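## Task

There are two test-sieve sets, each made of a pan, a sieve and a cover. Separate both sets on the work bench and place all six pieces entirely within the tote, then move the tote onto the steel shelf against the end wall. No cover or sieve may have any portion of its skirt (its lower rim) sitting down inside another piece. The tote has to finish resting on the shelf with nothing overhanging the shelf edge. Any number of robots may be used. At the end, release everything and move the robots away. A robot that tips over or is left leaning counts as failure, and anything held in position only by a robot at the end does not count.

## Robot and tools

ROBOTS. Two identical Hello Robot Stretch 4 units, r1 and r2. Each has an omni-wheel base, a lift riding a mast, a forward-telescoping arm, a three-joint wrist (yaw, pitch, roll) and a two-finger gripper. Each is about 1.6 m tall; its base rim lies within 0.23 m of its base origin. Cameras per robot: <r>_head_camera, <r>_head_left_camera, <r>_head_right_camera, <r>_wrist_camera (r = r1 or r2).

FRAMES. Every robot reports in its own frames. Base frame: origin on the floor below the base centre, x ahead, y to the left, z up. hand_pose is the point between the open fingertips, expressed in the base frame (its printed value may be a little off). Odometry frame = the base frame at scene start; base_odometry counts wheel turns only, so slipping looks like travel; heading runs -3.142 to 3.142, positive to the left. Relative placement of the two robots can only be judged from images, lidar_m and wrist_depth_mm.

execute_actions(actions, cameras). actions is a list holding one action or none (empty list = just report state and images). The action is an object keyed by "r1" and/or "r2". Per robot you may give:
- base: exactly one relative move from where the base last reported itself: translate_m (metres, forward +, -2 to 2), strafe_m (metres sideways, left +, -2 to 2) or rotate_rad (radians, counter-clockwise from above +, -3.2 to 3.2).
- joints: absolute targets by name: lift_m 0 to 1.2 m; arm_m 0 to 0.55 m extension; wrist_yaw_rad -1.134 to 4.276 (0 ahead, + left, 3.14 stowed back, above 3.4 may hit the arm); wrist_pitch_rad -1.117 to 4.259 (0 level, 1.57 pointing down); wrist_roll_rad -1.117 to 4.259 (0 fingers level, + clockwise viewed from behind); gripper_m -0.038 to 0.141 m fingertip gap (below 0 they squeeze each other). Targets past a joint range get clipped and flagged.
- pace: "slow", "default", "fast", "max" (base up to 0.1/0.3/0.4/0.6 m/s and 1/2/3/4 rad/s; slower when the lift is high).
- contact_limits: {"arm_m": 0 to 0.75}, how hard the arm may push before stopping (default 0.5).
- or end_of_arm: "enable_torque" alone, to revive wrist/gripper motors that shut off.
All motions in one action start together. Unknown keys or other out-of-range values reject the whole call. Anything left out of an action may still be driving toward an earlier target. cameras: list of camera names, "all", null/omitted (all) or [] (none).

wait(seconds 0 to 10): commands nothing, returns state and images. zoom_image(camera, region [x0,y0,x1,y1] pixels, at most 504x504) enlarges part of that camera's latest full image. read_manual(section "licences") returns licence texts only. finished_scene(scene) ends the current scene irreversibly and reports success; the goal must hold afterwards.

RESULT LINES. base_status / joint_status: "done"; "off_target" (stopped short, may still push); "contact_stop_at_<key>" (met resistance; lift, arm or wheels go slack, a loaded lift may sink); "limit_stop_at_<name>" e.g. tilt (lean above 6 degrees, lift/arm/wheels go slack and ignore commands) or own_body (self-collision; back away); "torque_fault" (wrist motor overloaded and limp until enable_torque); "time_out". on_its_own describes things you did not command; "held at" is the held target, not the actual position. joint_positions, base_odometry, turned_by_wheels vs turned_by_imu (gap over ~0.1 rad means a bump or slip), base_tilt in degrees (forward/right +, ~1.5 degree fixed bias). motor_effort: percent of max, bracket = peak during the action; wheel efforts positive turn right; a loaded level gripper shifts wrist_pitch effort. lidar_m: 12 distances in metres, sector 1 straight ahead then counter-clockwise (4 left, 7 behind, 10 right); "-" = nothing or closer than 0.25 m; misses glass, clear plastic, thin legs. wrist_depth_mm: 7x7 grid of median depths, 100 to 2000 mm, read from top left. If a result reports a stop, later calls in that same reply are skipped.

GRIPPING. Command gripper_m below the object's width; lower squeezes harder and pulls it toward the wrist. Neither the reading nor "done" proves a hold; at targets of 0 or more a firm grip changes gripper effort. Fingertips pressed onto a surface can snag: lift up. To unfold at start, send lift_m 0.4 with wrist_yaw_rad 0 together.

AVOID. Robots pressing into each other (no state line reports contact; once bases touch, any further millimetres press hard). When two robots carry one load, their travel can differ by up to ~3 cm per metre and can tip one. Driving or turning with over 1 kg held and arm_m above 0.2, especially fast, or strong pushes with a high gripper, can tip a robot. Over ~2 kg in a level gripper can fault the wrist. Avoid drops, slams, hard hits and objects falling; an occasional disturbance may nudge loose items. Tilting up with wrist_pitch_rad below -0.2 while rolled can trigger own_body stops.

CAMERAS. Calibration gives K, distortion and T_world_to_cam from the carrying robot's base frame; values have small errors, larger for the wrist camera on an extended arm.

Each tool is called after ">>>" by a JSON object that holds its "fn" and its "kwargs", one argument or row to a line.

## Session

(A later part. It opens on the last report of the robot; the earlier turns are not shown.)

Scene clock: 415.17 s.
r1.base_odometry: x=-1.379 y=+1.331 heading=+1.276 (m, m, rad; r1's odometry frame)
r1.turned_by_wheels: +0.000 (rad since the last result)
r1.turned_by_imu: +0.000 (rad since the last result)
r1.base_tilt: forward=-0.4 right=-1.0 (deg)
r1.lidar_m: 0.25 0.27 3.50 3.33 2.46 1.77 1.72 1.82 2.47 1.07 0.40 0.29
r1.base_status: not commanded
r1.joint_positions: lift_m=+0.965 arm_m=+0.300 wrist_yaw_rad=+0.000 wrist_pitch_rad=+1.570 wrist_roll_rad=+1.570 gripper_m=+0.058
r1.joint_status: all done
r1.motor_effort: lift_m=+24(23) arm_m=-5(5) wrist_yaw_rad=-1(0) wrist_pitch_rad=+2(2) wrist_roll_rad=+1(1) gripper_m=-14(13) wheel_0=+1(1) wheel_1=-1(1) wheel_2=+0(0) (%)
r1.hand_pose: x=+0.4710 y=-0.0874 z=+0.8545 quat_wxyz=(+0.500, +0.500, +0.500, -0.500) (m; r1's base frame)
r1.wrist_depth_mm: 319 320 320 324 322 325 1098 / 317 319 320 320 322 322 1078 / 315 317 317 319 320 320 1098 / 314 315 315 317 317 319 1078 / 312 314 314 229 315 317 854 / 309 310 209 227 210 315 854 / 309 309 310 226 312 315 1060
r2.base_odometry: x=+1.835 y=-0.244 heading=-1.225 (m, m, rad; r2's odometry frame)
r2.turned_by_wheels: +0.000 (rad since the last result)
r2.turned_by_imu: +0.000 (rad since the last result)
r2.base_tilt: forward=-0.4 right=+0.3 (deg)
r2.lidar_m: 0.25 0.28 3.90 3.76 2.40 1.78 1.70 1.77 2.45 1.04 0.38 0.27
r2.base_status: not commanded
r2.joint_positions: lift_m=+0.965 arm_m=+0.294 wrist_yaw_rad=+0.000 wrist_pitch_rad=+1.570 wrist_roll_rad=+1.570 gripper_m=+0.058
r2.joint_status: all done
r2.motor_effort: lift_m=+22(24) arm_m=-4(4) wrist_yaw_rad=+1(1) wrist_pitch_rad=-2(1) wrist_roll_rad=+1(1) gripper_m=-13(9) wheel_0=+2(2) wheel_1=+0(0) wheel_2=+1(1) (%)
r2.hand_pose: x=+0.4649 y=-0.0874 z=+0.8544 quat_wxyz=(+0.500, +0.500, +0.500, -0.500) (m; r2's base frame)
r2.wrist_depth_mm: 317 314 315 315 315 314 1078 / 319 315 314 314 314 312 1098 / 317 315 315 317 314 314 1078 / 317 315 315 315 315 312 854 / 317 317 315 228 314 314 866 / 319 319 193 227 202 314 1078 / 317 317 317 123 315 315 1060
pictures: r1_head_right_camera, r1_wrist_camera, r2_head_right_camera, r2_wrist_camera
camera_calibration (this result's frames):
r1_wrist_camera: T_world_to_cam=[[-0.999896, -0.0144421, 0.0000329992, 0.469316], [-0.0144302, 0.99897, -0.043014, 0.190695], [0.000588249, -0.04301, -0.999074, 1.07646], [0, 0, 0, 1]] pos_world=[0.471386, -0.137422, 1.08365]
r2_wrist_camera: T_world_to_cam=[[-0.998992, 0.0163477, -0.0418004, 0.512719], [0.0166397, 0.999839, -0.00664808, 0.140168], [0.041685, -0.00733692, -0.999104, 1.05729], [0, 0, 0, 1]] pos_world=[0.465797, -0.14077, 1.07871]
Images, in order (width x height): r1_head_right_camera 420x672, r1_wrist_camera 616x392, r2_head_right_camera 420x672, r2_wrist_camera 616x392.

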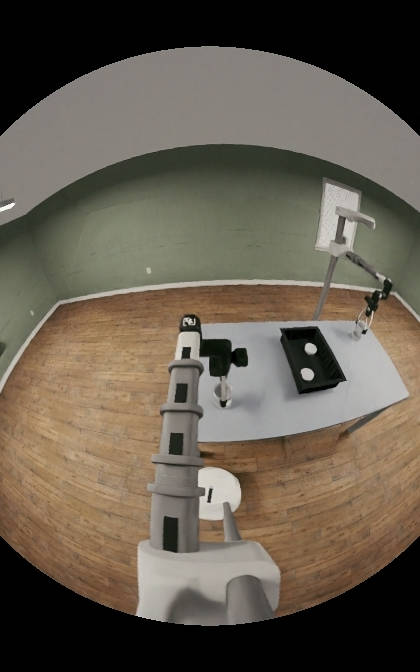

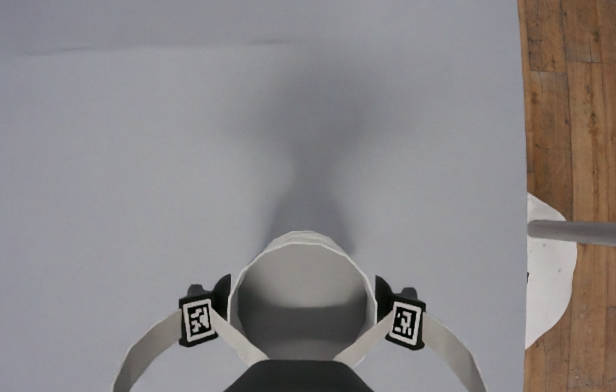

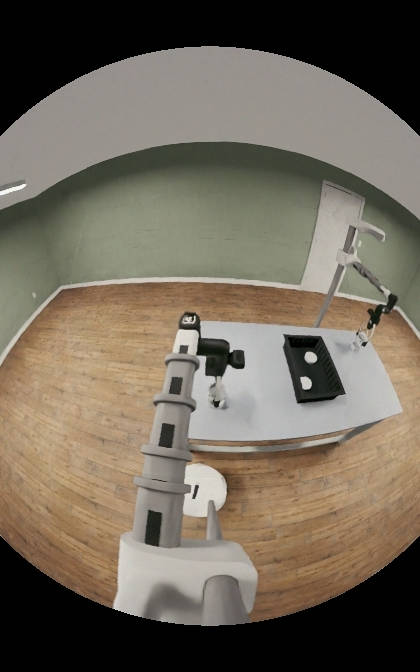

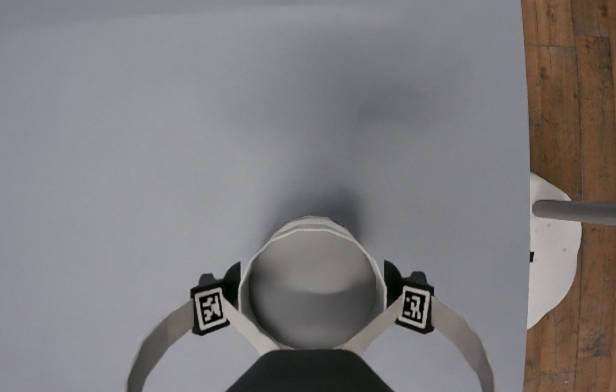

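>>> {"fn": "execute_actions", "kwargs": {
  "actions": [
    {"r1": {"base": {"strafe_m": -0.55}, "joints": {"arm_m": 0.401, "lift_m": 1.02}, "pace": "fast"}, "r2": {"base": {"strafe_m": -0.567}, "joints": {"arm_m": 0.379, "lift_m": 1.02}, "pace": "fast"}}
  ],
  "cameras": ["r1_wrist_camera", "r2_wrist_camera", "r1_head_right_camera"]
}}

Scene clock: 436.20 s.
r1.base_odometry: x=-0.853 y=+1.171 heading=+1.276 (m, m, rad; r1's odometry frame)
r1.turned_by_wheels: +0.000 (rad since the last result)
r1.turned_by_imu: -0.003 (rad since the last result)
r1.base_tilt: forward=-0.4 right=-1.0 (deg)
r1.lidar_m: 0.26 0.27 0.38 3.91 2.46 1.80 1.73 1.79 2.47 4.42 0.38 0.25
r1.base_status: done
r1.joint_positions: lift_m=+1.020 arm_m=+0.400 wrist_yaw_rad=+0.000 wrist_pitch_rad=+1.570 wrist_roll_rad=+1.570 gripper_m=+0.058
r1.joint_status: all done
r1.motor_effort: lift_m=+23(27) arm_m=+5(3) wrist_yaw_rad=-2(0) wrist_pitch_rad=+3(2) wrist_roll_rad=+0(0) gripper_m=-12(11) wheel_0=+1(9) wheel_1=+0(11) wheel_2=+0(1) (%)
r1.hand_pose: x=+0.5713 y=-0.0874 z=+0.9095 quat_wxyz=(+0.501, +0.500, +0.500, -0.499) (m; r1's base frame)
r1.wrist_depth_mm: 373 375 375 379 377 382 379 / 373 375 375 375 377 377 379 / 370 373 370 370 373 377 379 / 281 281 282 285 286 375 375 / 364 343 364 229 366 373 373 / 362 362 209 227 210 368 370 / 359 359 359 225 300 368 368
r2.base_odometry: x=+1.302 y=-0.436 heading=-1.225 (m, m, rad; r2's odometry frame)
r2.turned_by_wheels: +0.000 (rad since the last result)
r2.turned_by_imu: -0.001 (rad since the last result)
r2.base_tilt: forward=-0.4 right=+0.3 (deg)
r2.lidar_m: 0.25 0.27 0.35 4.32 2.43 1.78 1.70 1.78 2.48 3.96 0.36 0.28
r2.base_status: done
r2.joint_positions: lift_m=+1.020 arm_m=+0.378 wrist_yaw_rad=+0.000 wrist_pitch_rad=+1.570 wrist_roll_rad=+1.570 gripper_m=+0.058
r2.joint_status: all done
r2.motor_effort: lift_m=+21(23) arm_m=+4(6) wrist_yaw_rad=+2(2) wrist_pitch_rad=-1(2) wrist_roll_rad=+0(0) gripper_m=-12(8) wheel_0=-2(9) wheel_1=-1(9) wheel_2=+1(0) (%)
r2.hand_pose: x=+0.5494 y=-0.0874 z=+0.9094 quat_wxyz=(+0.501, +0.500, +0.500, -0.499) (m; r2's base frame)
r2.wrist_depth_mm: 370 368 370 370 366 368 366 / 373 370 368 368 370 370 368 / 370 370 368 368 368 366 368 / 357 368 366 366 368 368 368 / 370 347 368 228 359 366 366 / 370 370 193 229 202 368 368 / 373 370 368 123 364 322 366
pictures: r1_head_right_camera, r1_wrist_camera, r2_wrist_camera
camera_calibration (this result's frames):
r1_wrist_camera: T_world_to_cam=[[-0.999893, -0.0146417, -0.000222439, 0.569745], [-0.0146186, 0.998967, -0.0430177, 0.194621], [0.000852062, -0.0430098, -0.999074, 1.13127], [0, 0, 0, 1]] pos_world=[0.571565, -0.137422, 1.13872]
r2_wrist_camera: T_world_to_cam=[[-0.99898, 0.016224, -0.0421362, 0.599801], [0.0165181, 0.999842, -0.0066425, 0.139189], [0.0420218, -0.00733174, -0.99909, 1.10857], [0, 0, 0, 1]] pos_world=[0.550306, -0.14077, 1.13376]
Images, in order (width x height): r1_head_right_camera 420x672, r1_wrist_camera 616x392, r2_wrist_camera 616x392.

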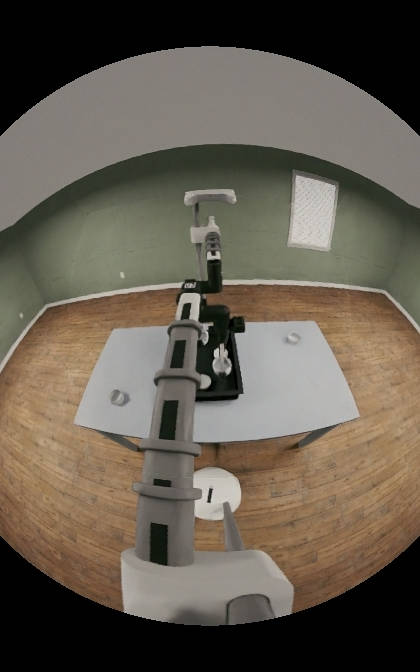

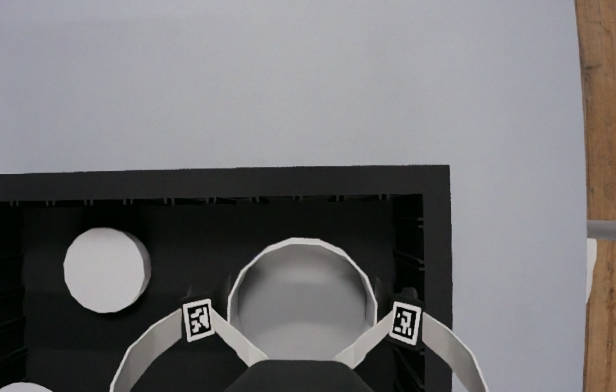

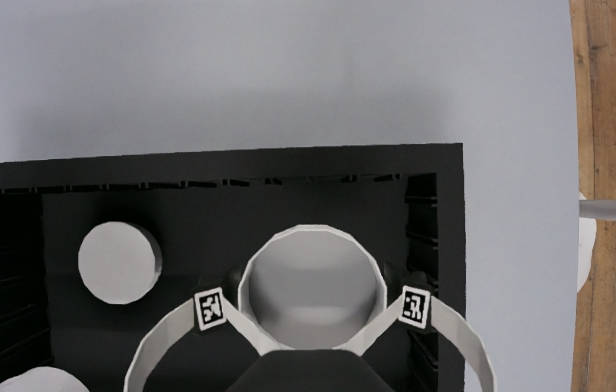

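>>> {"fn": "execute_actions", "kwargs": {
  "actions": [
    {"r1": {"joints": {"lift_m": 0.9025}}, "r2": {"joints": {"lift_m": 0.9025}}}
  ],
  "cameras": ["r1_wrist_camera", "r2_wrist_camera"]
}}

Scene clock: 444.00 s.
r1.base_odometry: x=-0.853 y=+1.171 heading=+1.276 (m, m, rad; r1's odometry frame)
r1.turned_by_wheels: +0.000 (rad since the last result)
r1.turned_by_imu: -0.001 (rad since the last result)
r1.base_tilt: forward=-0.3 right=-1.0 (deg)
r1.lidar_m: 0.26 0.29 0.38 3.89 2.43 1.81 1.73 1.80 2.47 4.42 0.39 0.28
r1.base_status: not commanded
r1.joint_positions: lift_m=+0.903 arm_m=+0.400 wrist_yaw_rad=+0.000 wrist_pitch_rad=+1.570 wrist_roll_rad=+1.570 gripper_m=+0.058
r1.joint_status: all done
r1.motor_effort: lift_m=+19(23) arm_m=+5(5) wrist_yaw_rad=-2(2) wrist_pitch_rad=+3(3) wrist_roll_rad=+1(2) gripper_m=-11(13) wheel_0=+1(1) wheel_1=+1(1) wheel_2=+0(0) (%)
r1.hand_pose: x=+0.5713 y=-0.0874 z=+0.7924 quat_wxyz=(+0.501, +0.500, +0.500, -0.499) (m; r1's base frame)
r1.wrist_depth_mm: 256 257 258 259 260 262 263 / 255 257 256 258 258 260 260 / 253 254 167 168 169 170 257 / 179 181 213 252 252 173 256 / 236 249 250 229 252 186 255 / 225 249 210 229 209 186 167 / 246 245 248 227 249 165 252
r2.base_odometry: x=+1.302 y=-0.436 heading=-1.225 (m, m, rad; r2's odometry frame)
r2.turned_by_wheels: +0.000 (rad since the last result)
r2.turned_by_imu: -0.001 (rad since the last result)
r2.base_tilt: forward=-0.4 right=+0.3 (deg)
r2.lidar_m: 0.25 0.27 0.37 4.33 2.40 1.77 1.70 1.78 2.43 3.95 0.36 0.25
r2.base_status: not commanded
r2.joint_positions: lift_m=+0.903 arm_m=+0.378 wrist_yaw_rad=+0.000 wrist_pitch_rad=+1.570 wrist_roll_rad=+1.570 gripper_m=+0.058
r2.joint_status: all done
r2.motor_effort: lift_m=+15(18) arm_m=+4(4) wrist_yaw_rad=+1(0) wrist_pitch_rad=+0(1) wrist_roll_rad=+1(1) gripper_m=-12(9) wheel_0=-2(2) wheel_1=-1(1) wheel_2=+1(1) (%)
r2.hand_pose: x=+0.5494 y=-0.0874 z=+0.7925 quat_wxyz=(+0.501, +0.500, +0.500, -0.499) (m; r2's base frame)
r2.wrist_depth_mm: 255 253 252 252 252 252 - / 254 253 252 254 251 252 250 / 165 165 165 164 164 164 163 / 253 253 251 251 250 201 163 / 231 252 252 228 250 202 164 / 230 252 194 228 202 186 164 / 252 252 252 123 249 172 -
pictures: r1_wrist_camera, r2_wrist_camera
camera_calibration (this result's frames):
r1_wrist_camera: T_world_to_cam=[[-0.999893, -0.0146416, -0.000222439, 0.569724], [-0.0146185, 0.998967, -0.0430177, 0.189581], [0.000852059, -0.0430098, -0.999074, 1.01422], [0, 0, 0, 1]] pos_world=[0.57157, -0.137422, 1.02157]
r2_wrist_camera: T_world_to_cam=[[-0.99898, 0.0162239, -0.0421362, 0.594878], [0.0165181, 0.999842, -0.0066425, 0.138412], [0.0420218, -0.00733174, -0.99909, 0.991753], [0, 0, 0, 1]] pos_world=[0.55031, -0.14077, 1.01684]
Images, in order (width x height): r1_wrist_camera 616x392, r2_wrist_camera 616x392.

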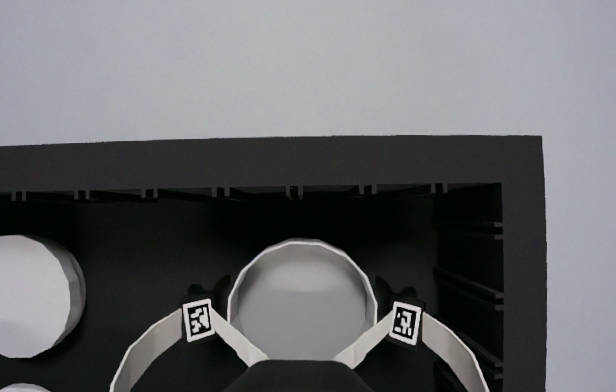

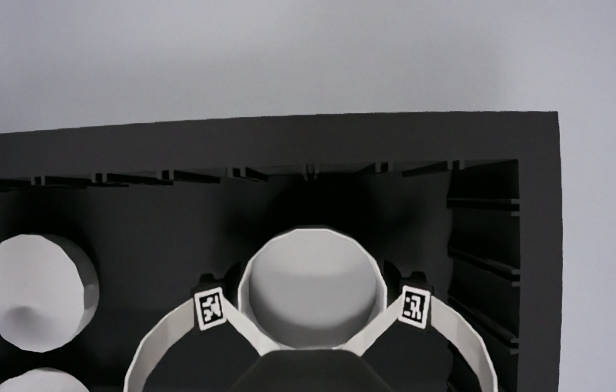

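>>> {"fn": "execute_actions", "kwargs": {
  "actions": [
    {"r1": {"joints": {"gripper_m": 0.095}, "pace": "slow"}, "r2": {"joints": {"gripper_m": 0.095}, "pace": "slow"}}
  ],
  "cameras": ["r1_wrist_camera", "r2_wrist_camera"]
}}

>>> {"fn": "execute_actions", "kwargs": {
  "actions": [
    {"r1": {"joints": {"lift_m": 1.01}, "pace": "fast"}, "r2": {"joints": {"lift_m": 1.01}, "pace": "fast"}}
  ],
  "cameras": ["r1_wrist_camera", "r2_wrist_camera"]
}}

Scene clock: 450.57 s.
r1.base_odometry: x=-0.853 y=+1.171 heading=+1.276 (m, m, rad; r1's odometry frame)
r1.turned_by_wheels: +0.000 (rad since the last result)
r1.turned_by_imu: -0.001 (rad since the last result)
r1.base_tilt: forward=-0.4 right=-1.0 (deg)
r1.lidar_m: 0.25 0.28 0.39 3.90 2.44 1.80 1.73 1.79 2.45 4.41 0.36 0.27
r1.base_status: not commanded
r1.joint_positions: lift_m=+0.903 arm_m=+0.400 wrist_yaw_rad=+0.000 wrist_pitch_rad=+1.570 wrist_roll_rad=+1.570 gripper_m=+0.095
r1.joint_status: all done
r1.motor_effort: lift_m=+19(18) arm_m=+5(5) wrist_yaw_rad=+0(1) wrist_pitch_rad=+3(3) wrist_roll_rad=+1(0) gripper_m=-4(13) wheel_0=+1(1) wheel_1=+1(1) wheel_2=+0(0) (%)
r1.hand_pose: x=+0.5713 y=-0.0874 z=+0.7924 quat_wxyz=(+0.501, +0.500, +0.500, -0.499) (m; r1's base frame)
r1.wrist_depth_mm: 257 257 258 259 260 260 263 / 255 256 257 258 258 260 259 / 255 255 167 168 169 169 259 / 178 181 212 253 252 173 257 / 236 250 251 234 251 186 255 / 226 248 213 233 206 186 167 / 246 247 248 146 249 166 253
r2.base_odometry: x=+1.302 y=-0.436 heading=-1.225 (m, m, rad; r2's odometry frame)
r2.turned_by_wheels: +0.000 (rad since the last result)
r2.turned_by_imu: -0.001 (rad since the last result)
r2.base_tilt: forward=-0.4 right=+0.2 (deg)
r2.lidar_m: 0.25 0.25 0.38 4.32 2.43 1.77 1.70 1.77 2.45 3.98 0.35 0.26
r2.base_status: not commanded
r2.joint_positions: lift_m=+0.903 arm_m=+0.378 wrist_yaw_rad=+0.000 wrist_pitch_rad=+1.570 wrist_roll_rad=+1.570 gripper_m=+0.095
r2.joint_status: all done
r2.motor_effort: lift_m=+14(14) arm_m=+4(4) wrist_yaw_rad=+1(1) wrist_pitch_rad=-1(0) wrist_roll_rad=+0(0) gripper_m=-3(12) wheel_0=-2(2) wheel_1=-1(1) wheel_2=+1(1) (%)
r2.hand_pose: x=+0.5494 y=-0.0874 z=+0.7925 quat_wxyz=(+0.501, +0.500, +0.500, -0.499) (m; r2's base frame)
r2.wrist_depth_mm: 255 253 252 252 252 251 - / 254 255 254 254 253 252 251 / 166 166 165 165 164 163 163 / 253 252 252 252 251 200 163 / 229 253 252 233 250 202 164 / 231 252 199 233 196 187 164 / 253 252 253 122 251 172 -
pictures: r1_wrist_camera, r2_wrist_camera
camera_calibration (this result's frames):
r1_wrist_camera: T_world_to_cam=[[-0.999893, -0.0146417, -0.000222439, 0.569725], [-0.0146186, 0.998967, -0.0430177, 0.189581], [0.000852062, -0.0430098, -0.999074, 1.01422], [0, 0, 0, 1]] pos_world=[0.571571, -0.137422, 1.02157]
r2_wrist_camera: T_world_to_cam=[[-0.99898, 0.016224, -0.0421362, 0.594879], [0.0165182, 0.999842, -0.0066425, 0.138412], [0.0420218, -0.00733174, -0.99909, 0.991753], [0, 0, 0, 1]] pos_world=[0.550311, -0.14077, 1.01684]
Images, in order (width x height): r1_wrist_camera 616x392, r2_wrist_camera 616x392.

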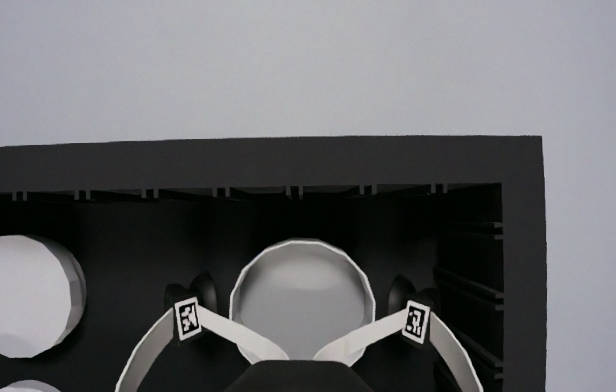

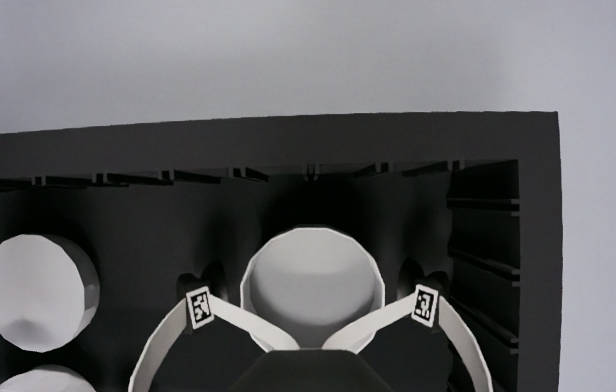

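Scene clock: 451.77 s.
r1.base_odometry: x=-0.853 y=+1.171 heading=+1.276 (m, m, rad; r1's odometry frame)
r1.turned_by_wheels: +0.000 (rad since the last result)
r1.turned_by_imu: +0.000 (rad since the last result)
r1.base_tilt: forward=-0.4 right=-1.0 (deg)
r1.lidar_m: 0.26 0.26 0.40 3.91 2.42 1.80 1.73 1.80 2.45 4.39 0.39 0.28
r1.base_status: not commanded
r1.joint_positions: lift_m=+1.010 arm_m=+0.400 wrist_yaw_rad=+0.000 wrist_pitch_rad=+1.570 wrist_roll_rad=+1.570 gripper_m=+0.095
r1.joint_status: all done
r1.motor_effort: lift_m=+23(25) arm_m=+5(5) wrist_yaw_rad=-2(1) wrist_pitch_rad=+3(2) wrist_roll_rad=+1(0) gripper_m=-3(3) wheel_0=+1(1) wheel_1=+1(0) wheel_2=+0(0) (%)
r1.hand_pose: x=+0.5713 y=-0.0874 z=+0.8996 quat_wxyz=(+0.501, +0.500, +0.500, -0.499) (m; r1's base frame)
r1.wrist_depth_mm: 364 366 366 366 368 368 370 / 362 364 366 366 366 368 368 / 357 362 362 364 364 366 366 / 272 273 273 279 276 364 364 / 351 342 355 340 357 364 364 / 351 349 220 336 207 359 359 / 349 330 353 147 340 357 359
r2.base_odometry: x=+1.302 y=-0.436 heading=-1.225 (m, m, rad; r2's odometry frame)
r2.turned_by_wheels: +0.000 (rad since the last result)
r2.turned_by_imu: +0.000 (rad since the last result)
r2.base_tilt: forward=-0.5 right=+0.3 (deg)
r2.lidar_m: 0.25 0.28 0.38 4.32 2.42 1.77 1.71 1.78 2.49 3.98 0.38 0.25
r2.base_status: not commanded
r2.joint_positions: lift_m=+1.010 arm_m=+0.378 wrist_yaw_rad=+0.000 wrist_pitch_rad=+1.570 wrist_roll_rad=+1.570 gripper_m=+0.095
r2.joint_status: all done
r2.motor_effort: lift_m=+21(17) arm_m=+4(4) wrist_yaw_rad=+1(0) wrist_pitch_rad=-1(0) wrist_roll_rad=+1(0) gripper_m=+1(2) wheel_0=-2(2) wheel_1=-1(1) wheel_2=+1(1) (%)
r2.hand_pose: x=+0.5494 y=-0.0874 z=+0.8995 quat_wxyz=(+0.501, +0.500, +0.500, -0.499) (m; r2's base frame)
r2.wrist_depth_mm: 364 362 359 359 357 357 357 / 362 362 362 359 357 355 357 / 364 364 362 359 359 359 357 / 357 357 359 357 357 359 357 / 359 338 359 340 357 357 357 / 362 359 199 340 196 359 359 / 357 342 359 122 355 315 357
pictures: r1_wrist_camera, r2_wrist_camera
camera_calibration (this result's frames):
r1_wrist_camera: T_world_to_cam=[[-0.999893, -0.0146417, -0.000222439, 0.569752], [-0.0146186, 0.998967, -0.0430177, 0.194191], [0.000852061, -0.0430098, -0.999074, 1.1213], [0, 0, 0, 1]] pos_world=[0.571574, -0.137422, 1.12874]
r2_wrist_camera: T_world_to_cam=[[-0.99898, 0.016224, -0.0421361, 0.599389], [0.0165182, 0.999842, -0.00664251, 0.139122], [0.0420217, -0.00733174, -0.99909, 1.09861], [0, 0, 0, 1]] pos_world=[0.550314, -0.14077, 1.12379]
Images, in order (width x height): r1_wrist_camera 616x392, r2_wrist_camera 616x392.

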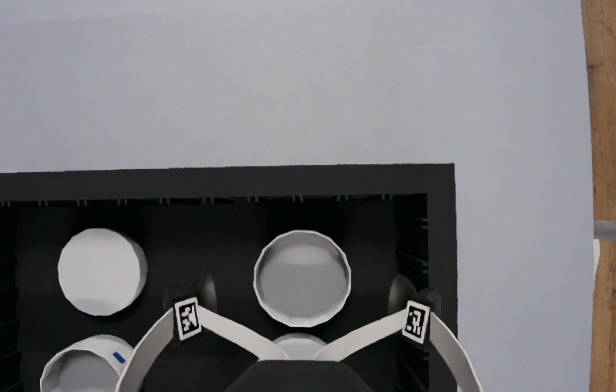

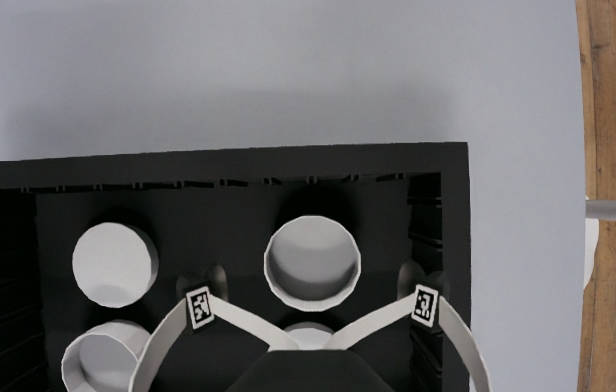

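>>> {"fn": "execute_actions", "kwargs": {
  "actions": [
    {"r1": {"base": {"strafe_m": 0.554}, "joints": {"arm_m": 0.26, "gripper_m": 0.03, "lift_m": 1.005}, "pace": "fast"}, "r2": {"base": {"strafe_m": 0.567}, "joints": {"arm_m": 0.254, "gripper_m": 0.03, "lift_m": 1.005}, "pace": "fast"}}
  ],
  "cameras": ["r1_wrist_camera", "r2_wrist_camera"]
}}

Scene clock: 467.73 s.
r1.base_odometry: x=-1.383 y=+1.332 heading=+1.276 (m, m, rad; r1's odometry frame)
r1.turned_by_wheels: +0.000 (rad since the last result)
r1.turned_by_imu: +0.000 (rad since the last result)
r1.base_tilt: forward=-0.4 right=-1.0 (deg)
r1.lidar_m: 0.25 0.30 3.50 3.35 2.45 1.78 1.73 1.80 2.48 1.04 0.38 0.28
r1.base_status: done
r1.joint_positions: lift_m=+1.005 arm_m=+0.261 wrist_yaw_rad=+0.000 wrist_pitch_rad=+1.570 wrist_roll_rad=+1.570 gripper_m=+0.030
r1.joint_status: all done
r1.motor_effort: lift_m=+19(20) arm_m=-5(7) wrist_yaw_rad=+0(1) wrist_pitch_rad=+3(2) wrist_roll_rad=+0(2) gripper_m=-4(6) wheel_0=+2(11) wheel_1=+1(10) wheel_2=+0(3) (%)
r1.hand_pose: x=+0.4320 y=-0.0874 z=+0.8949 quat_wxyz=(+0.500, +0.500, +0.500, -0.500) (m; r1's base frame)
r1.wrist_depth_mm: 359 359 362 364 364 1098 1138 / 355 359 359 362 362 1118 1138 / 357 359 357 359 362 1098 1118 / 353 355 357 357 357 904 1118 / 353 353 353 353 357 891 904 / 349 351 211 351 355 891 1098 / 347 347 349 158 351 1078 1098
r2.base_odometry: x=+1.835 y=-0.244 heading=-1.225 (m, m, rad; r2's odometry frame)
r2.turned_by_wheels: +0.000 (rad since the last result)
r2.turned_by_imu: -0.002 (rad since the last result)
r2.base_tilt: forward=-0.4 right=+0.3 (deg)
r2.lidar_m: 0.25 0.27 3.89 3.75 2.39 1.77 1.70 1.78 2.49 1.03 0.38 0.28
r2.base_status: done
r2.joint_positions: lift_m=+1.005 arm_m=+0.255 wrist_yaw_rad=+0.000 wrist_pitch_rad=+1.570 wrist_roll_rad=+1.570 gripper_m=+0.030
r2.joint_status: all done
r2.motor_effort: lift_m=+14(17) arm_m=-4(6) wrist_yaw_rad=+2(1) wrist_pitch_rad=-2(0) wrist_roll_rad=+0(0) gripper_m=-6(8) wheel_0=+2(8) wheel_1=+0(8) wheel_2=+1(2) (%)
r2.hand_pose: x=+0.4258 y=-0.0874 z=+0.8950 quat_wxyz=(+0.500, +0.500, +0.500, -0.500) (m; r2's base frame)
r2.wrist_depth_mm: 359 357 355 355 357 1118 1118 / 359 357 355 355 355 1118 1098 / 359 357 357 355 357 1118 1098 / 357 357 355 355 355 891 1078 / 359 357 359 353 355 904 1008 / 359 357 193 355 191 891 1118 / 359 357 359 123 355 1118 1118
pictures: r1_wrist_camera, r2_wrist_camera
camera_calibration (this result's frames):
r1_wrist_camera: T_world_to_cam=[[-0.999897, -0.0143407, 0.0000618444, 0.430296], [-0.0143301, 0.998972, -0.0430135, 0.191826], [0.000555064, -0.04301, -0.999074, 1.11685], [0, 0, 0, 1]] pos_world=[0.432381, -0.137422, 1.12404]
r2_wrist_camera: T_world_to_cam=[[-0.99899, 0.0164319, -0.0418166, 0.475474], [0.0167241, 0.999838, -0.00664778, 0.141051], [0.0417006, -0.00734041, -0.999103, 1.09949], [0, 0, 0, 1]] pos_world=[0.426785, -0.14077, 1.11932]
Images, in order (width x height): r1_wrist_camera 616x392, r2_wrist_camera 616x392.

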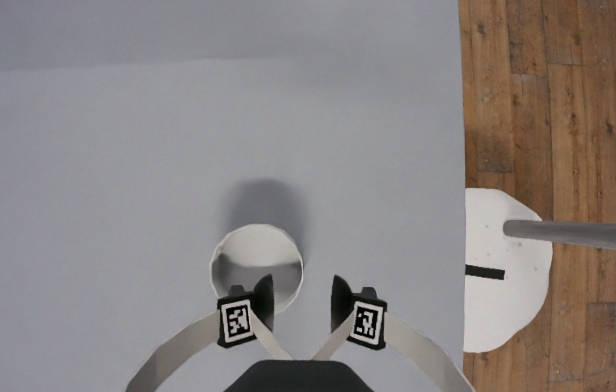

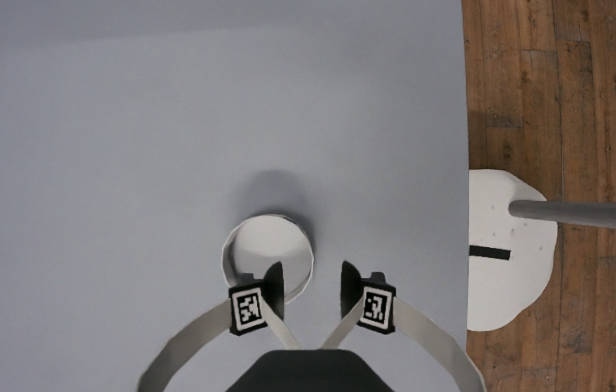

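>>> {"fn": "execute_actions", "kwargs": {
  "actions": [
    {"r1": {"joints": {"lift_m": 0.9}}, "r2": {"joints": {"lift_m": 0.9}}}
  ],
  "cameras": ["r1_wrist_camera", "r2_wrist_camera"]
}}

Scene clock: 475.03 s.
r1.base_odometry: x=-1.383 y=+1.332 heading=+1.276 (m, m, rad; r1's odometry frame)
r1.turned_by_wheels: +0.000 (rad since the last result)
r1.turned_by_imu: -0.001 (rad since the last result)
r1.base_tilt: forward=-0.3 right=-1.0 (deg)
r1.lidar_m: 0.27 0.28 3.50 3.35 2.46 1.78 1.73 1.80 2.46 1.04 0.39 0.27
r1.base_status: not commanded
r1.joint_positions: lift_m=+0.900 arm_m=+0.261 wrist_yaw_rad=+0.000 wrist_pitch_rad=+1.570 wrist_roll_rad=+1.570 gripper_m=+0.030
r1.joint_status: all done
r1.motor_effort: lift_m=+19(18) arm_m=-5(5) wrist_yaw_rad=+0(1) wrist_pitch_rad=+2(1) wrist_roll_rad=+1(1) gripper_m=-6(4) wheel_0=+2(2) wheel_1=+1(1) wheel_2=+0(0) (%)
r1.hand_pose: x=+0.4320 y=-0.0874 z=+0.7899 quat_wxyz=(+0.500, +0.500, +0.500, -0.500) (m; r1's base frame)
r1.wrist_depth_mm: 255 255 256 256 257 258 1025 / 255 254 256 256 257 257 1025 / 253 252 253 255 255 256 1008 / 250 251 252 254 254 255 1008 / 250 250 249 252 253 254 798 / 248 249 211 247 251 252 778 / 247 247 220 158 250 251 991
r2.base_odometry: x=+1.835 y=-0.244 heading=-1.225 (m, m, rad; r2's odometry frame)
r2.turned_by_wheels: +0.000 (rad since the last result)
r2.turned_by_imu: -0.001 (rad since the last result)
r2.base_tilt: forward=-0.4 right=+0.4 (deg)
r2.lidar_m: 0.25 0.28 3.91 3.76 2.41 1.78 1.69 1.77 2.47 1.02 0.37 0.27
r2.base_status: not commanded
r2.joint_positions: lift_m=+0.900 arm_m=+0.255 wrist_yaw_rad=+0.000 wrist_pitch_rad=+1.570 wrist_roll_rad=+1.570 gripper_m=+0.030
r2.joint_status: all done
r2.motor_effort: lift_m=+14(7) arm_m=-4(5) wrist_yaw_rad=+2(1) wrist_pitch_rad=-1(2) wrist_roll_rad=+0(1) gripper_m=-2(3) wheel_0=+2(2) wheel_1=+0(0) wheel_2=+1(1) (%)
r2.hand_pose: x=+0.4258 y=-0.0874 z=+0.7900 quat_wxyz=(+0.500, +0.500, +0.500, -0.500) (m; r2's base frame)
r2.wrist_depth_mm: 252 252 252 250 250 249 991 / 253 252 252 251 252 249 1008 / 253 251 252 251 251 249 991 / 254 253 251 252 250 250 788 / 253 252 250 252 250 251 798 / 254 254 193 250 193 250 798 / 253 252 243 123 252 250 1008
pictures: r1_wrist_camera, r2_wrist_camera
camera_calibration (this result's frames):
r1_wrist_camera: T_world_to_cam=[[-0.999897, -0.014341, 0.0000618444, 0.4303], [-0.0143304, 0.998972, -0.0430135, 0.187312], [0.000555076, -0.04301, -0.999074, 1.01202], [0, 0, 0, 1]] pos_world=[0.432378, -0.137422, 1.01911]
r2_wrist_camera: T_world_to_cam=[[-0.99899, 0.0164318, -0.0418166, 0.471082], [0.016724, 0.999838, -0.00664778, 0.140353], [0.0417006, -0.00734041, -0.999103, 0.994636], [0, 0, 0, 1]] pos_world=[0.426782, -0.14077, 1.01438]
Images, in order (width x height): r1_wrist_camera 616x392, r2_wrist_camera 616x392.

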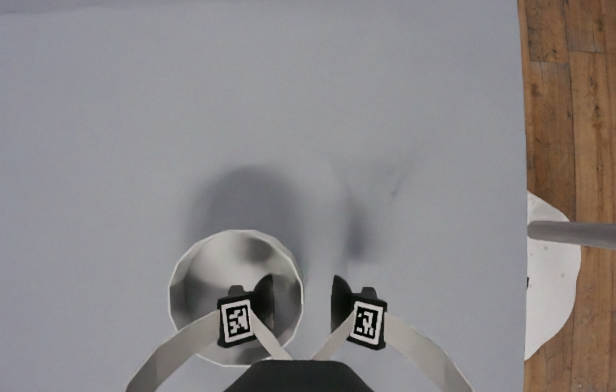

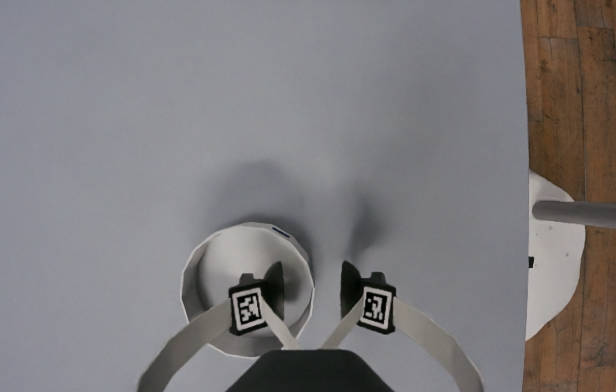

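>>> {"fn": "execute_actions", "kwargs": {
  "actions": [
    {"r1": {"joints": {"gripper_m": -0.02}}, "r2": {"joints": {"gripper_m": -0.02}}}
  ],
  "cameras": ["r1_wrist_camera", "r2_wrist_camera"]
}}

Scene clock: 479.43 s.
r1.base_odometry: x=-1.383 y=+1.332 heading=+1.276 (m, m, rad; r1's odometry frame)
r1.turned_by_wheels: +0.000 (rad since the last result)
r1.turned_by_imu: -0.001 (rad since the last result)
r1.base_tilt: forward=-0.3 right=-1.0 (deg)
r1.lidar_m: 0.26 0.29 3.49 3.35 2.46 1.76 1.73 1.80 2.47 1.07 0.37 0.30
r1.base_status: not commanded
r1.joint_positions: lift_m=+0.900 arm_m=+0.261 wrist_yaw_rad=+0.000 wrist_pitch_rad=+1.570 wrist_roll_rad=+1.570 gripper_m=-0.019
r1.joint_status: all done
r1.motor_effort: lift_m=+18(18) arm_m=-5(5) wrist_yaw_rad=+1(0) wrist_pitch_rad=+2(1) wrist_roll_rad=+1(1) gripper_m=-17(17) wheel_0=+2(2) wheel_1=+1(1) wheel_2=+0(0) (%)
r1.hand_pose: x=+0.4321 y=-0.0874 z=+0.7899 quat_wxyz=(+0.500, +0.500, +0.500, -0.500) (m; r1's base frame)
r1.wrist_depth_mm: 255 256 255 257 257 258 1025 / 253 254 254 256 257 257 1008 / 252 252 254 254 255 256 1008 / 251 251 252 253 254 254 1008 / 250 249 244 251 251 253 788 / 247 249 236 202 251 252 788 / 246 247 224 183 178 250 976
r2.base_odometry: x=+1.835 y=-0.244 heading=-1.225 (m, m, rad; r2's odometry frame)
r2.turned_by_wheels: +0.000 (rad since the last result)
r2.turned_by_imu: -0.001 (rad since the last result)
r2.base_tilt: forward=-0.4 right=+0.3 (deg)
r2.lidar_m: 0.25 0.28 3.91 3.76 2.40 1.76 1.70 1.77 2.48 1.02 0.39 0.27
r2.base_status: not commanded
r2.joint_positions: lift_m=+0.900 arm_m=+0.255 wrist_yaw_rad=+0.000 wrist_pitch_rad=+1.570 wrist_roll_rad=+1.570 gripper_m=-0.020
r2.joint_status: all done
r2.motor_effort: lift_m=+14(14) arm_m=-5(5) wrist_yaw_rad=+2(2) wrist_pitch_rad=-2(1) wrist_roll_rad=+0(0) gripper_m=-15(12) wheel_0=+2(2) wheel_1=+0(0) wheel_2=+1(1) (%)
r2.hand_pose: x=+0.4259 y=-0.0874 z=+0.7900 quat_wxyz=(+0.500, +0.500, +0.500, -0.500) (m; r2's base frame)
r2.wrist_depth_mm: 253 251 252 251 251 249 991 / 253 252 251 250 251 250 991 / 252 252 251 251 250 250 1008 / 253 251 252 251 251 249 788 / 253 253 243 251 250 250 788 / 252 254 185 202 183 250 798 / 253 253 248 123 251 250 1008
pictures: r1_wrist_camera, r2_wrist_camera
camera_calibration (this result's frames):
r1_wrist_camera: T_world_to_cam=[[-0.999897, -0.0143409, -0.000110633, 0.430485], [-0.0143229, 0.998972, -0.043016, 0.187312], [0.00072741, -0.04301, -0.999074, 1.01194], [0, 0, 0, 1]] pos_world=[0.432388, -0.137422, 1.01911]
r2_wrist_camera: T_world_to_cam=[[-0.99898, 0.0164318, -0.04205, 0.471329], [0.0167256, 0.999838, -0.0066439, 0.140348], [0.041934, -0.00734044, -0.999093, 0.994518], [0, 0, 0, 1]] pos_world=[0.426796, -0.14077, 1.01437]
Images, in order (width x height): r1_wrist_camera 616x392, r2_wrist_camera 616x392.

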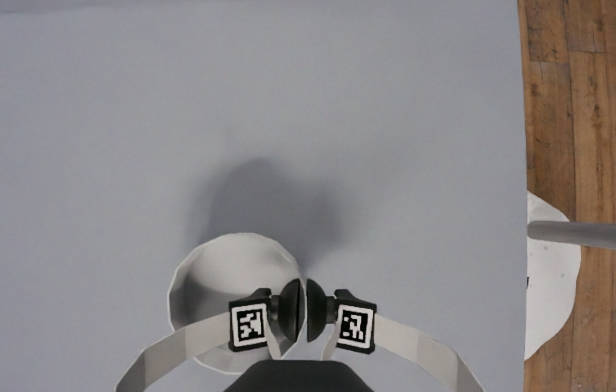

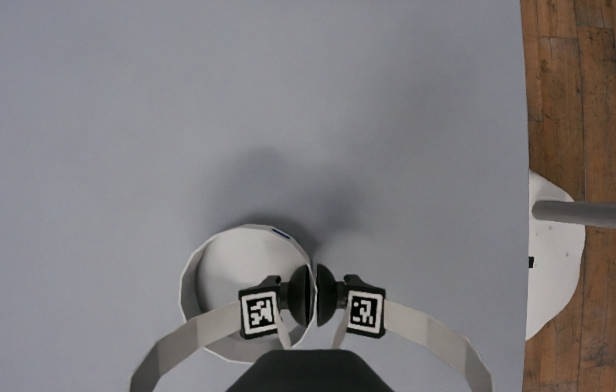

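>>> {"fn": "execute_actions", "kwargs": {
  "actions": [
    {"r1": {"base": {"strafe_m": -0.452}, "joints": {"arm_m": 0.369, "lift_m": 1.02}, "pace": "fast"}, "r2": {"base": {"strafe_m": -0.465}, "joints": {"arm_m": 0.35, "lift_m": 1.02}, "pace": "fast"}}
  ],
  "cameras": ["r1_wrist_camera", "r2_wrist_camera"]
}}

Scene clock: 489.67 s.
r1.base_odometry: x=-0.950 y=+1.201 heading=+1.276 (m, m, rad; r1's odometry frame)
r1.turned_by_wheels: +0.000 (rad since the last result)
r1.turned_by_imu: -0.002 (rad since the last result)
r1.base_tilt: forward=-0.3 right=-1.0 (deg)
r1.lidar_m: 0.27 0.28 0.40 3.80 2.41 1.81 1.72 1.78 2.47 4.52 0.39 0.28
r1.base_status: done
r1.joint_positions: lift_m=+1.020 arm_m=+0.368 wrist_yaw_rad=+0.000 wrist_pitch_rad=+1.570 wrist_roll_rad=+1.570 gripper_m=-0.019
r1.joint_status: all done
r1.motor_effort: lift_m=+23(27) arm_m=+5(7) wrist_yaw_rad=+0(0) wrist_pitch_rad=+3(1) wrist_roll_rad=+1(1) gripper_m=-17(18) wheel_0=-1(11) wheel_1=+0(12) wheel_2=+0(1) (%)
r1.hand_pose: x=+0.5392 y=-0.0874 z=+0.9095 quat_wxyz=(+0.500, +0.500, +0.500, -0.500) (m; r1's base frame)
r1.wrist_depth_mm: 373 375 330 332 377 379 382 / 306 322 334 343 347 377 1138 / 343 368 368 370 327 375 1138 / 364 364 366 366 334 373 917 / 345 364 243 368 338 373 831 / 343 362 236 202 282 370 917 / 304 276 224 183 178 368 368
r2.base_odometry: x=+1.398 y=-0.402 heading=-1.225 (m, m, rad; r2's odometry frame)
r2.turned_by_wheels: +0.000 (rad since the last result)
r2.turned_by_imu: -0.001 (rad since the last result)
r2.base_tilt: forward=-0.5 right=+0.3 (deg)
r2.lidar_m: 0.25 0.27 0.36 4.20 2.40 1.77 1.70 1.79 2.46 4.06 0.38 0.27
r2.base_status: done
r2.joint_positions: lift_m=+1.020 arm_m=+0.349 wrist_yaw_rad=+0.000 wrist_pitch_rad=+1.570 wrist_roll_rad=+1.570 gripper_m=-0.020
r2.joint_status: all done
r2.motor_effort: lift_m=+22(21) arm_m=+4(4) wrist_yaw_rad=+2(2) wrist_pitch_rad=+0(2) wrist_roll_rad=+0(0) gripper_m=-11(14) wheel_0=-1(10) wheel_1=-1(9) wheel_2=+1(4) (%)
r2.hand_pose: x=+0.5204 y=-0.0874 z=+0.9094 quat_wxyz=(+0.500, +0.500, +0.500, -0.500) (m; r2's base frame)
r2.wrist_depth_mm: 281 282 283 281 279 368 1098 / 322 357 370 368 320 368 741 / 345 368 370 349 338 368 759 / 368 370 366 368 349 366 580 / 353 370 243 345 355 366 634 / 351 368 185 202 183 370 634 / 286 285 265 123 282 368 741
pictures: r1_wrist_camera, r2_wrist_camera
camera_calibration (this result's frames):
r1_wrist_camera: T_world_to_cam=[[-0.999894, -0.0145801, -0.0000629547, 0.537548], [-0.0145639, 0.998968, -0.0430153, 0.194119], [0.000690056, -0.0430098, -0.999074, 1.13137], [0, 0, 0, 1]] pos_world=[0.539537, -0.137422, 1.1387]
r2_wrist_camera: T_world_to_cam=[[-0.998985, 0.0162243, -0.0420113, 0.570668], [0.0165176, 0.999841, -0.00664454, 0.139671], [0.0418968, -0.00733173, -0.999095, 1.10984], [0, 0, 0, 1]] pos_world=[0.521284, -0.14077, 1.13374]
Images, in order (width x height): r1_wrist_camera 616x392, r2_wrist_camera 616x392.

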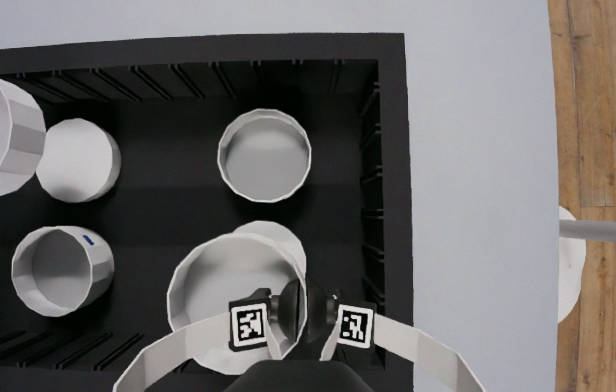

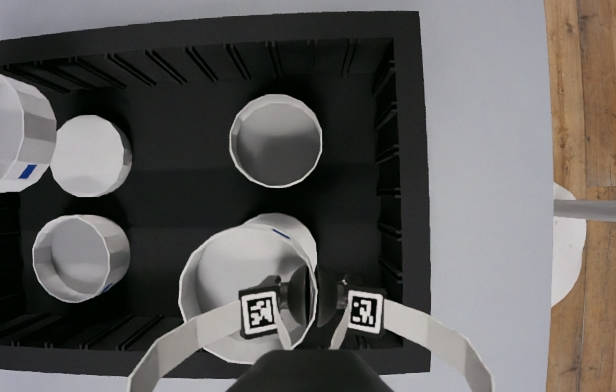

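>>> {"fn": "execute_actions", "kwargs": {
  "actions": [
    {"r1": {"joints": {"lift_m": 0.925}}, "r2": {"joints": {"lift_m": 0.925}}}
  ],
  "cameras": ["r1_wrist_camera", "r2_wrist_camera"]
}}

Scene clock: 500.17 s.
r1.base_odometry: x=-0.950 y=+1.201 heading=+1.276 (m, m, rad; r1's odometry frame)
r1.turned_by_wheels: +0.000 (rad since the last result)
r1.turned_by_imu: -0.001 (rad since the last result)
r1.base_tilt: forward=-0.4 right=-1.0 (deg)
r1.lidar_m: 0.26 0.29 0.39 3.81 2.44 1.80 1.72 1.80 2.47 4.52 0.37 0.27
r1.base_status: not commanded
r1.joint_positions: lift_m=+0.925 arm_m=+0.368 wrist_yaw_rad=+0.000 wrist_pitch_rad=+1.570 wrist_roll_rad=+1.570 gripper_m=-0.019
r1.joint_status: all done
r1.motor_effort: lift_m=+19(21) arm_m=+5(6) wrist_yaw_rad=-1(1) wrist_pitch_rad=+2(2) wrist_roll_rad=+0(0) gripper_m=-18(17) wheel_0=-1(1) wheel_1=+0(0) wheel_2=+0(0) (%)
r1.hand_pose: x=+0.5392 y=-0.0874 z=+0.8149 quat_wxyz=(+0.500, +0.500, +0.500, -0.500) (m; r1's base frame)
r1.wrist_depth_mm: 229 230 237 244 222 283 285 / 274 276 258 278 236 283 285 / 264 274 258 259 241 281 281 / 272 273 274 274 243 279 281 / 271 271 244 272 247 278 278 / 268 270 236 202 194 276 277 / 267 268 224 183 178 276 277
r2.base_odometry: x=+1.398 y=-0.402 heading=-1.225 (m, m, rad; r2's odometry frame)
r2.turned_by_wheels: +0.000 (rad since the last result)
r2.turned_by_imu: -0.001 (rad since the last result)
r2.base_tilt: forward=-0.5 right=+0.3 (deg)
r2.lidar_m: 0.25 0.26 0.38 4.20 2.43 1.78 1.70 1.78 2.46 4.06 0.39 0.27
r2.base_status: not commanded
r2.joint_positions: lift_m=+0.925 arm_m=+0.349 wrist_yaw_rad=+0.000 wrist_pitch_rad=+1.570 wrist_roll_rad=+1.570 gripper_m=-0.020
r2.joint_status: all done
r2.motor_effort: lift_m=+14(21) arm_m=+4(4) wrist_yaw_rad=+1(0) wrist_pitch_rad=+0(1) wrist_roll_rad=+0(0) gripper_m=-15(13) wheel_0=+0(0) wheel_1=-1(1) wheel_2=+1(1) (%)
r2.hand_pose: x=+0.5204 y=-0.0874 z=+0.8150 quat_wxyz=(+0.500, +0.500, +0.500, -0.500) (m; r2's base frame)
r2.wrist_depth_mm: 248 251 258 266 245 273 273 / 273 273 256 255 271 273 272 / 252 274 255 255 272 272 273 / 274 274 274 273 272 186 273 / 267 276 245 251 273 187 273 / 274 274 183 202 183 186 274 / 274 248 240 123 253 187 274
pictures: r1_wrist_camera, r2_wrist_camera
camera_calibration (this result's frames):
r1_wrist_camera: T_world_to_cam=[[-0.999894, -0.01458, -0.0000630739, 0.537548], [-0.0145638, 0.998968, -0.0430153, 0.190049], [0.000690173, -0.0430098, -0.999074, 1.03681], [0, 0, 0, 1]] pos_world=[0.539543, -0.137422, 1.04406]
r2_wrist_camera: T_world_to_cam=[[-0.998985, 0.0162241, -0.0420113, 0.566706], [0.0165174, 0.999841, -0.00664454, 0.139043], [0.0418968, -0.00733172, -0.999095, 1.01552], [0, 0, 0, 1]] pos_world=[0.521287, -0.14077, 1.03933]
Images, in order (width x height): r1_wrist_camera 616x392, r2_wrist_camera 616x392.

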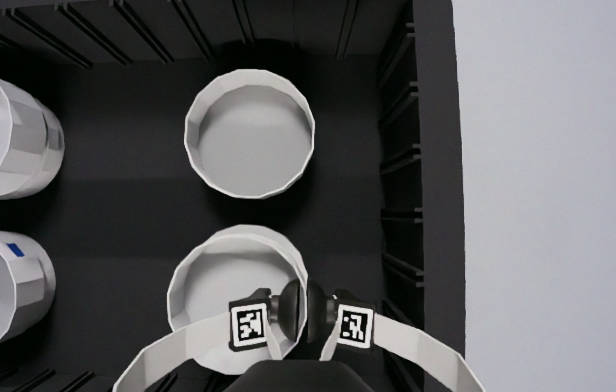

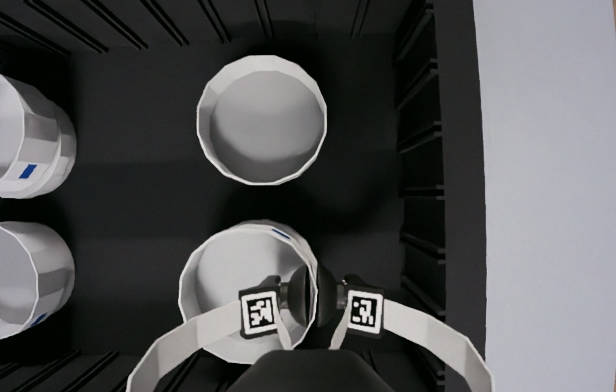

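>>> {"fn": "execute_actions", "kwargs": {
  "actions": [
    {"r1": {"joints": {"gripper_m": 0.026}}, "r2": {"joints": {"gripper_m": 0.026}}}
  ],
  "cameras": ["r1_wrist_camera", "r2_wrist_camera"]
}}

>>> {"fn": "execute_actions", "kwargs": {
  "actions": [
    {"r1": {"joints": {"lift_m": 1.02}, "pace": "fast"}, "r2": {"joints": {"lift_m": 1.02}, "pace": "fast"}}
  ],
  "cameras": ["r1_wrist_camera", "r2_wrist_camera"]
}}

Scene clock: 509.83 s.
r1.base_odometry: x=-0.950 y=+1.201 heading=+1.276 (m, m, rad; r1's odometry frame)
r1.turned_by_wheels: +0.000 (rad since the last result)
r1.turned_by_imu: -0.001 (rad since the last result)
r1.base_tilt: forward=-0.4 right=-1.0 (deg)
r1.lidar_m: 0.26 0.28 0.39 3.81 2.41 1.81 1.74 1.79 2.47 4.51 0.38 0.28
r1.base_status: not commanded
r1.joint_positions: lift_m=+0.925 arm_m=+0.368 wrist_yaw_rad=+0.000 wrist_pitch_rad=+1.570 wrist_roll_rad=+1.570 gripper_m=+0.026
r1.joint_status: all done
r1.motor_effort: lift_m=+19(19) arm_m=+5(5) wrist_yaw_rad=-2(2) wrist_pitch_rad=+2(2) wrist_roll_rad=+1(1) gripper_m=-4(15) wheel_0=-1(1) wheel_1=+0(0) wheel_2=+0(0) (%)
r1.hand_pose: x=+0.5392 y=-0.0874 z=+0.8149 quat_wxyz=(+0.500, +0.500, +0.500, -0.500) (m; r1's base frame)
r1.wrist_depth_mm: 229 229 236 244 222 285 286 / 276 277 259 278 236 283 283 / 263 274 257 259 242 281 282 / 271 273 274 276 246 278 279 / 272 272 249 273 247 278 278 / 268 270 216 248 193 277 277 / 268 268 227 193 202 276 277
r2.base_odometry: x=+1.398 y=-0.402 heading=-1.225 (m, m, rad; r2's odometry frame)
r2.turned_by_wheels: +0.000 (rad since the last result)
r2.turned_by_imu: -0.001 (rad since the last result)
r2.base_tilt: forward=-0.4 right=+0.3 (deg)
r2.lidar_m: 0.25 0.27 0.36 4.22 2.44 1.76 1.71 1.77 2.49 4.06 0.37 0.28
r2.base_status: not commanded
r2.joint_positions: lift_m=+0.925 arm_m=+0.349 wrist_yaw_rad=+0.000 wrist_pitch_rad=+1.570 wrist_roll_rad=+1.570 gripper_m=+0.026
r2.joint_status: all done
r2.motor_effort: lift_m=+14(14) arm_m=+4(4) wrist_yaw_rad=+0(1) wrist_pitch_rad=+0(2) wrist_roll_rad=+0(0) gripper_m=-1(19) wheel_0=+0(0) wheel_1=-1(1) wheel_2=+1(1) (%)
r2.hand_pose: x=+0.5204 y=-0.0874 z=+0.8150 quat_wxyz=(+0.500, +0.500, +0.500, -0.500) (m; r2's base frame)
r2.wrist_depth_mm: 247 250 258 266 244 273 273 / 273 273 255 255 273 273 273 / 248 276 257 255 272 273 274 / 274 274 274 273 272 186 273 / 266 277 250 252 272 187 273 / 273 276 191 250 191 187 274 / 274 257 238 123 253 187 274
pictures: r1_wrist_camera, r2_wrist_camera
camera_calibration (this result's frames):
r1_wrist_camera: T_world_to_cam=[[-0.999894, -0.0145799, -0.0000629547, 0.537548], [-0.0145637, 0.998968, -0.0430153, 0.190048], [0.000690049, -0.0430098, -0.999074, 1.03681], [0, 0, 0, 1]] pos_world=[0.539543, -0.137422, 1.04406]
r2_wrist_camera: T_world_to_cam=[[-0.998985, 0.0162243, -0.0420112, 0.566707], [0.0165176, 0.999841, -0.00664454, 0.139043], [0.0418967, -0.00733173, -0.999095, 1.01552], [0, 0, 0, 1]] pos_world=[0.521288, -0.14077, 1.03933]
Images, in order (width x height): r1_wrist_camera 616x392, r2_wrist_camera 616x392.

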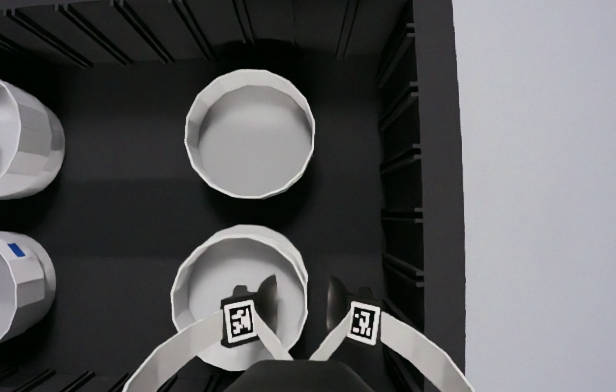

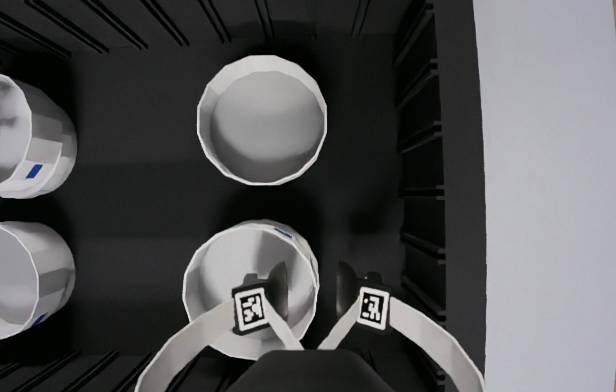

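Scene clock: 511.00 s.
r1.base_odometry: x=-0.950 y=+1.201 heading=+1.276 (m, m, rad; r1's odometry frame)
r1.turned_by_wheels: +0.000 (rad since the last result)
r1.turned_by_imu: +0.000 (rad since the last result)
r1.base_tilt: forward=-0.4 right=-1.0 (deg)
r1.lidar_m: 0.26 0.28 0.39 3.82 2.42 1.78 1.73 1.79 2.47 4.53 0.39 0.28
r1.base_status: not commanded
r1.joint_positions: lift_m=+1.020 arm_m=+0.368 wrist_yaw_rad=+0.000 wrist_pitch_rad=+1.570 wrist_roll_rad=+1.570 gripper_m=+0.026
r1.joint_status: all done
r1.motor_effort: lift_m=+23(24) arm_m=+5(5) wrist_yaw_rad=-1(1) wrist_pitch_rad=+1(2) wrist_roll_rad=+0(2) gripper_m=-4(5) wheel_0=-1(1) wheel_1=+0(0) wheel_2=+0(0) (%)
r1.hand_pose: x=+0.5392 y=-0.0874 z=+0.9095 quat_wxyz=(+0.500, +0.500, +0.500, -0.500) (m; r1's base frame)
r1.wrist_depth_mm: 373 375 330 332 377 379 382 / 309 325 336 343 345 377 1138 / 343 368 370 368 329 377 1138 / 343 366 368 368 336 373 917 / 345 366 364 368 340 373 831 / 343 362 216 343 282 370 904 / 304 285 277 193 278 368 370
r2.base_odometry: x=+1.398 y=-0.402 heading=-1.225 (m, m, rad; r2's odometry frame)
r2.turned_by_wheels: +0.000 (rad since the last result)
r2.turned_by_imu: +0.000 (rad since the last result)
r2.base_tilt: forward=-0.5 right=+0.3 (deg)
r2.lidar_m: 0.25 0.28 0.37 4.22 2.43 1.77 1.71 1.79 2.48 4.05 0.37 0.29
r2.base_status: not commanded
r2.joint_positions: lift_m=+1.020 arm_m=+0.349 wrist_yaw_rad=+0.000 wrist_pitch_rad=+1.570 wrist_roll_rad=+1.570 gripper_m=+0.026
r2.joint_status: all done
r2.motor_effort: lift_m=+21(22) arm_m=+4(4) wrist_yaw_rad=+1(1) wrist_pitch_rad=+0(0) wrist_roll_rad=+1(1) gripper_m=-5(4) wheel_0=+0(0) wheel_1=-1(1) wheel_2=+1(1) (%)
r2.hand_pose: x=+0.5204 y=-0.0874 z=+0.9094 quat_wxyz=(+0.500, +0.500, +0.500, -0.500) (m; r2's base frame)
r2.wrist_depth_mm: 282 282 282 279 281 366 1098 / 322 357 368 366 327 366 750 / 345 366 368 349 340 368 741 / 370 368 368 368 351 368 574 / 353 368 368 345 355 370 640 / 353 373 192 327 191 366 634 / 285 285 285 124 283 370 741
pictures: r1_wrist_camera, r2_wrist_camera
camera_calibration (this result's frames):
r1_wrist_camera: T_world_to_cam=[[-0.999894, -0.0145801, -0.0000629547, 0.537557], [-0.0145639, 0.998968, -0.0430153, 0.19412], [0.000690057, -0.0430098, -0.999074, 1.13137], [0, 0, 0, 1]] pos_world=[0.539547, -0.137422, 1.13871]
r2_wrist_camera: T_world_to_cam=[[-0.998985, 0.0162243, -0.0420113, 0.570677], [0.0165177, 0.999841, -0.00664454, 0.139671], [0.0418968, -0.00733173, -0.999095, 1.10986], [0, 0, 0, 1]] pos_world=[0.521291, -0.14077, 1.13376]
Images, in order (width x height): r1_wrist_camera 616x392, r2_wrist_camera 616x392.

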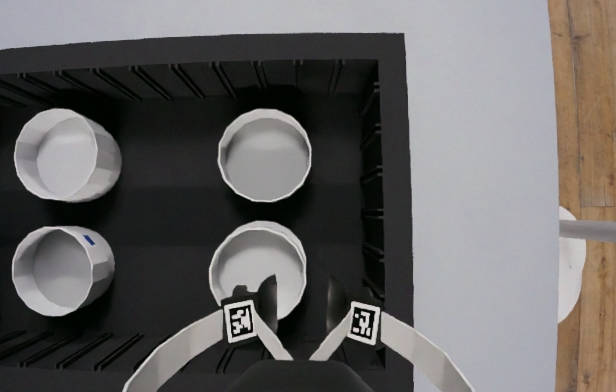

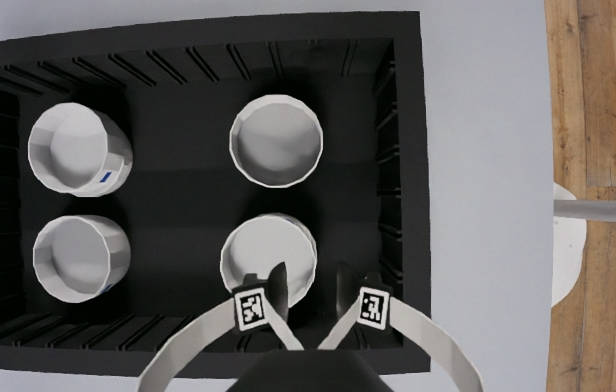

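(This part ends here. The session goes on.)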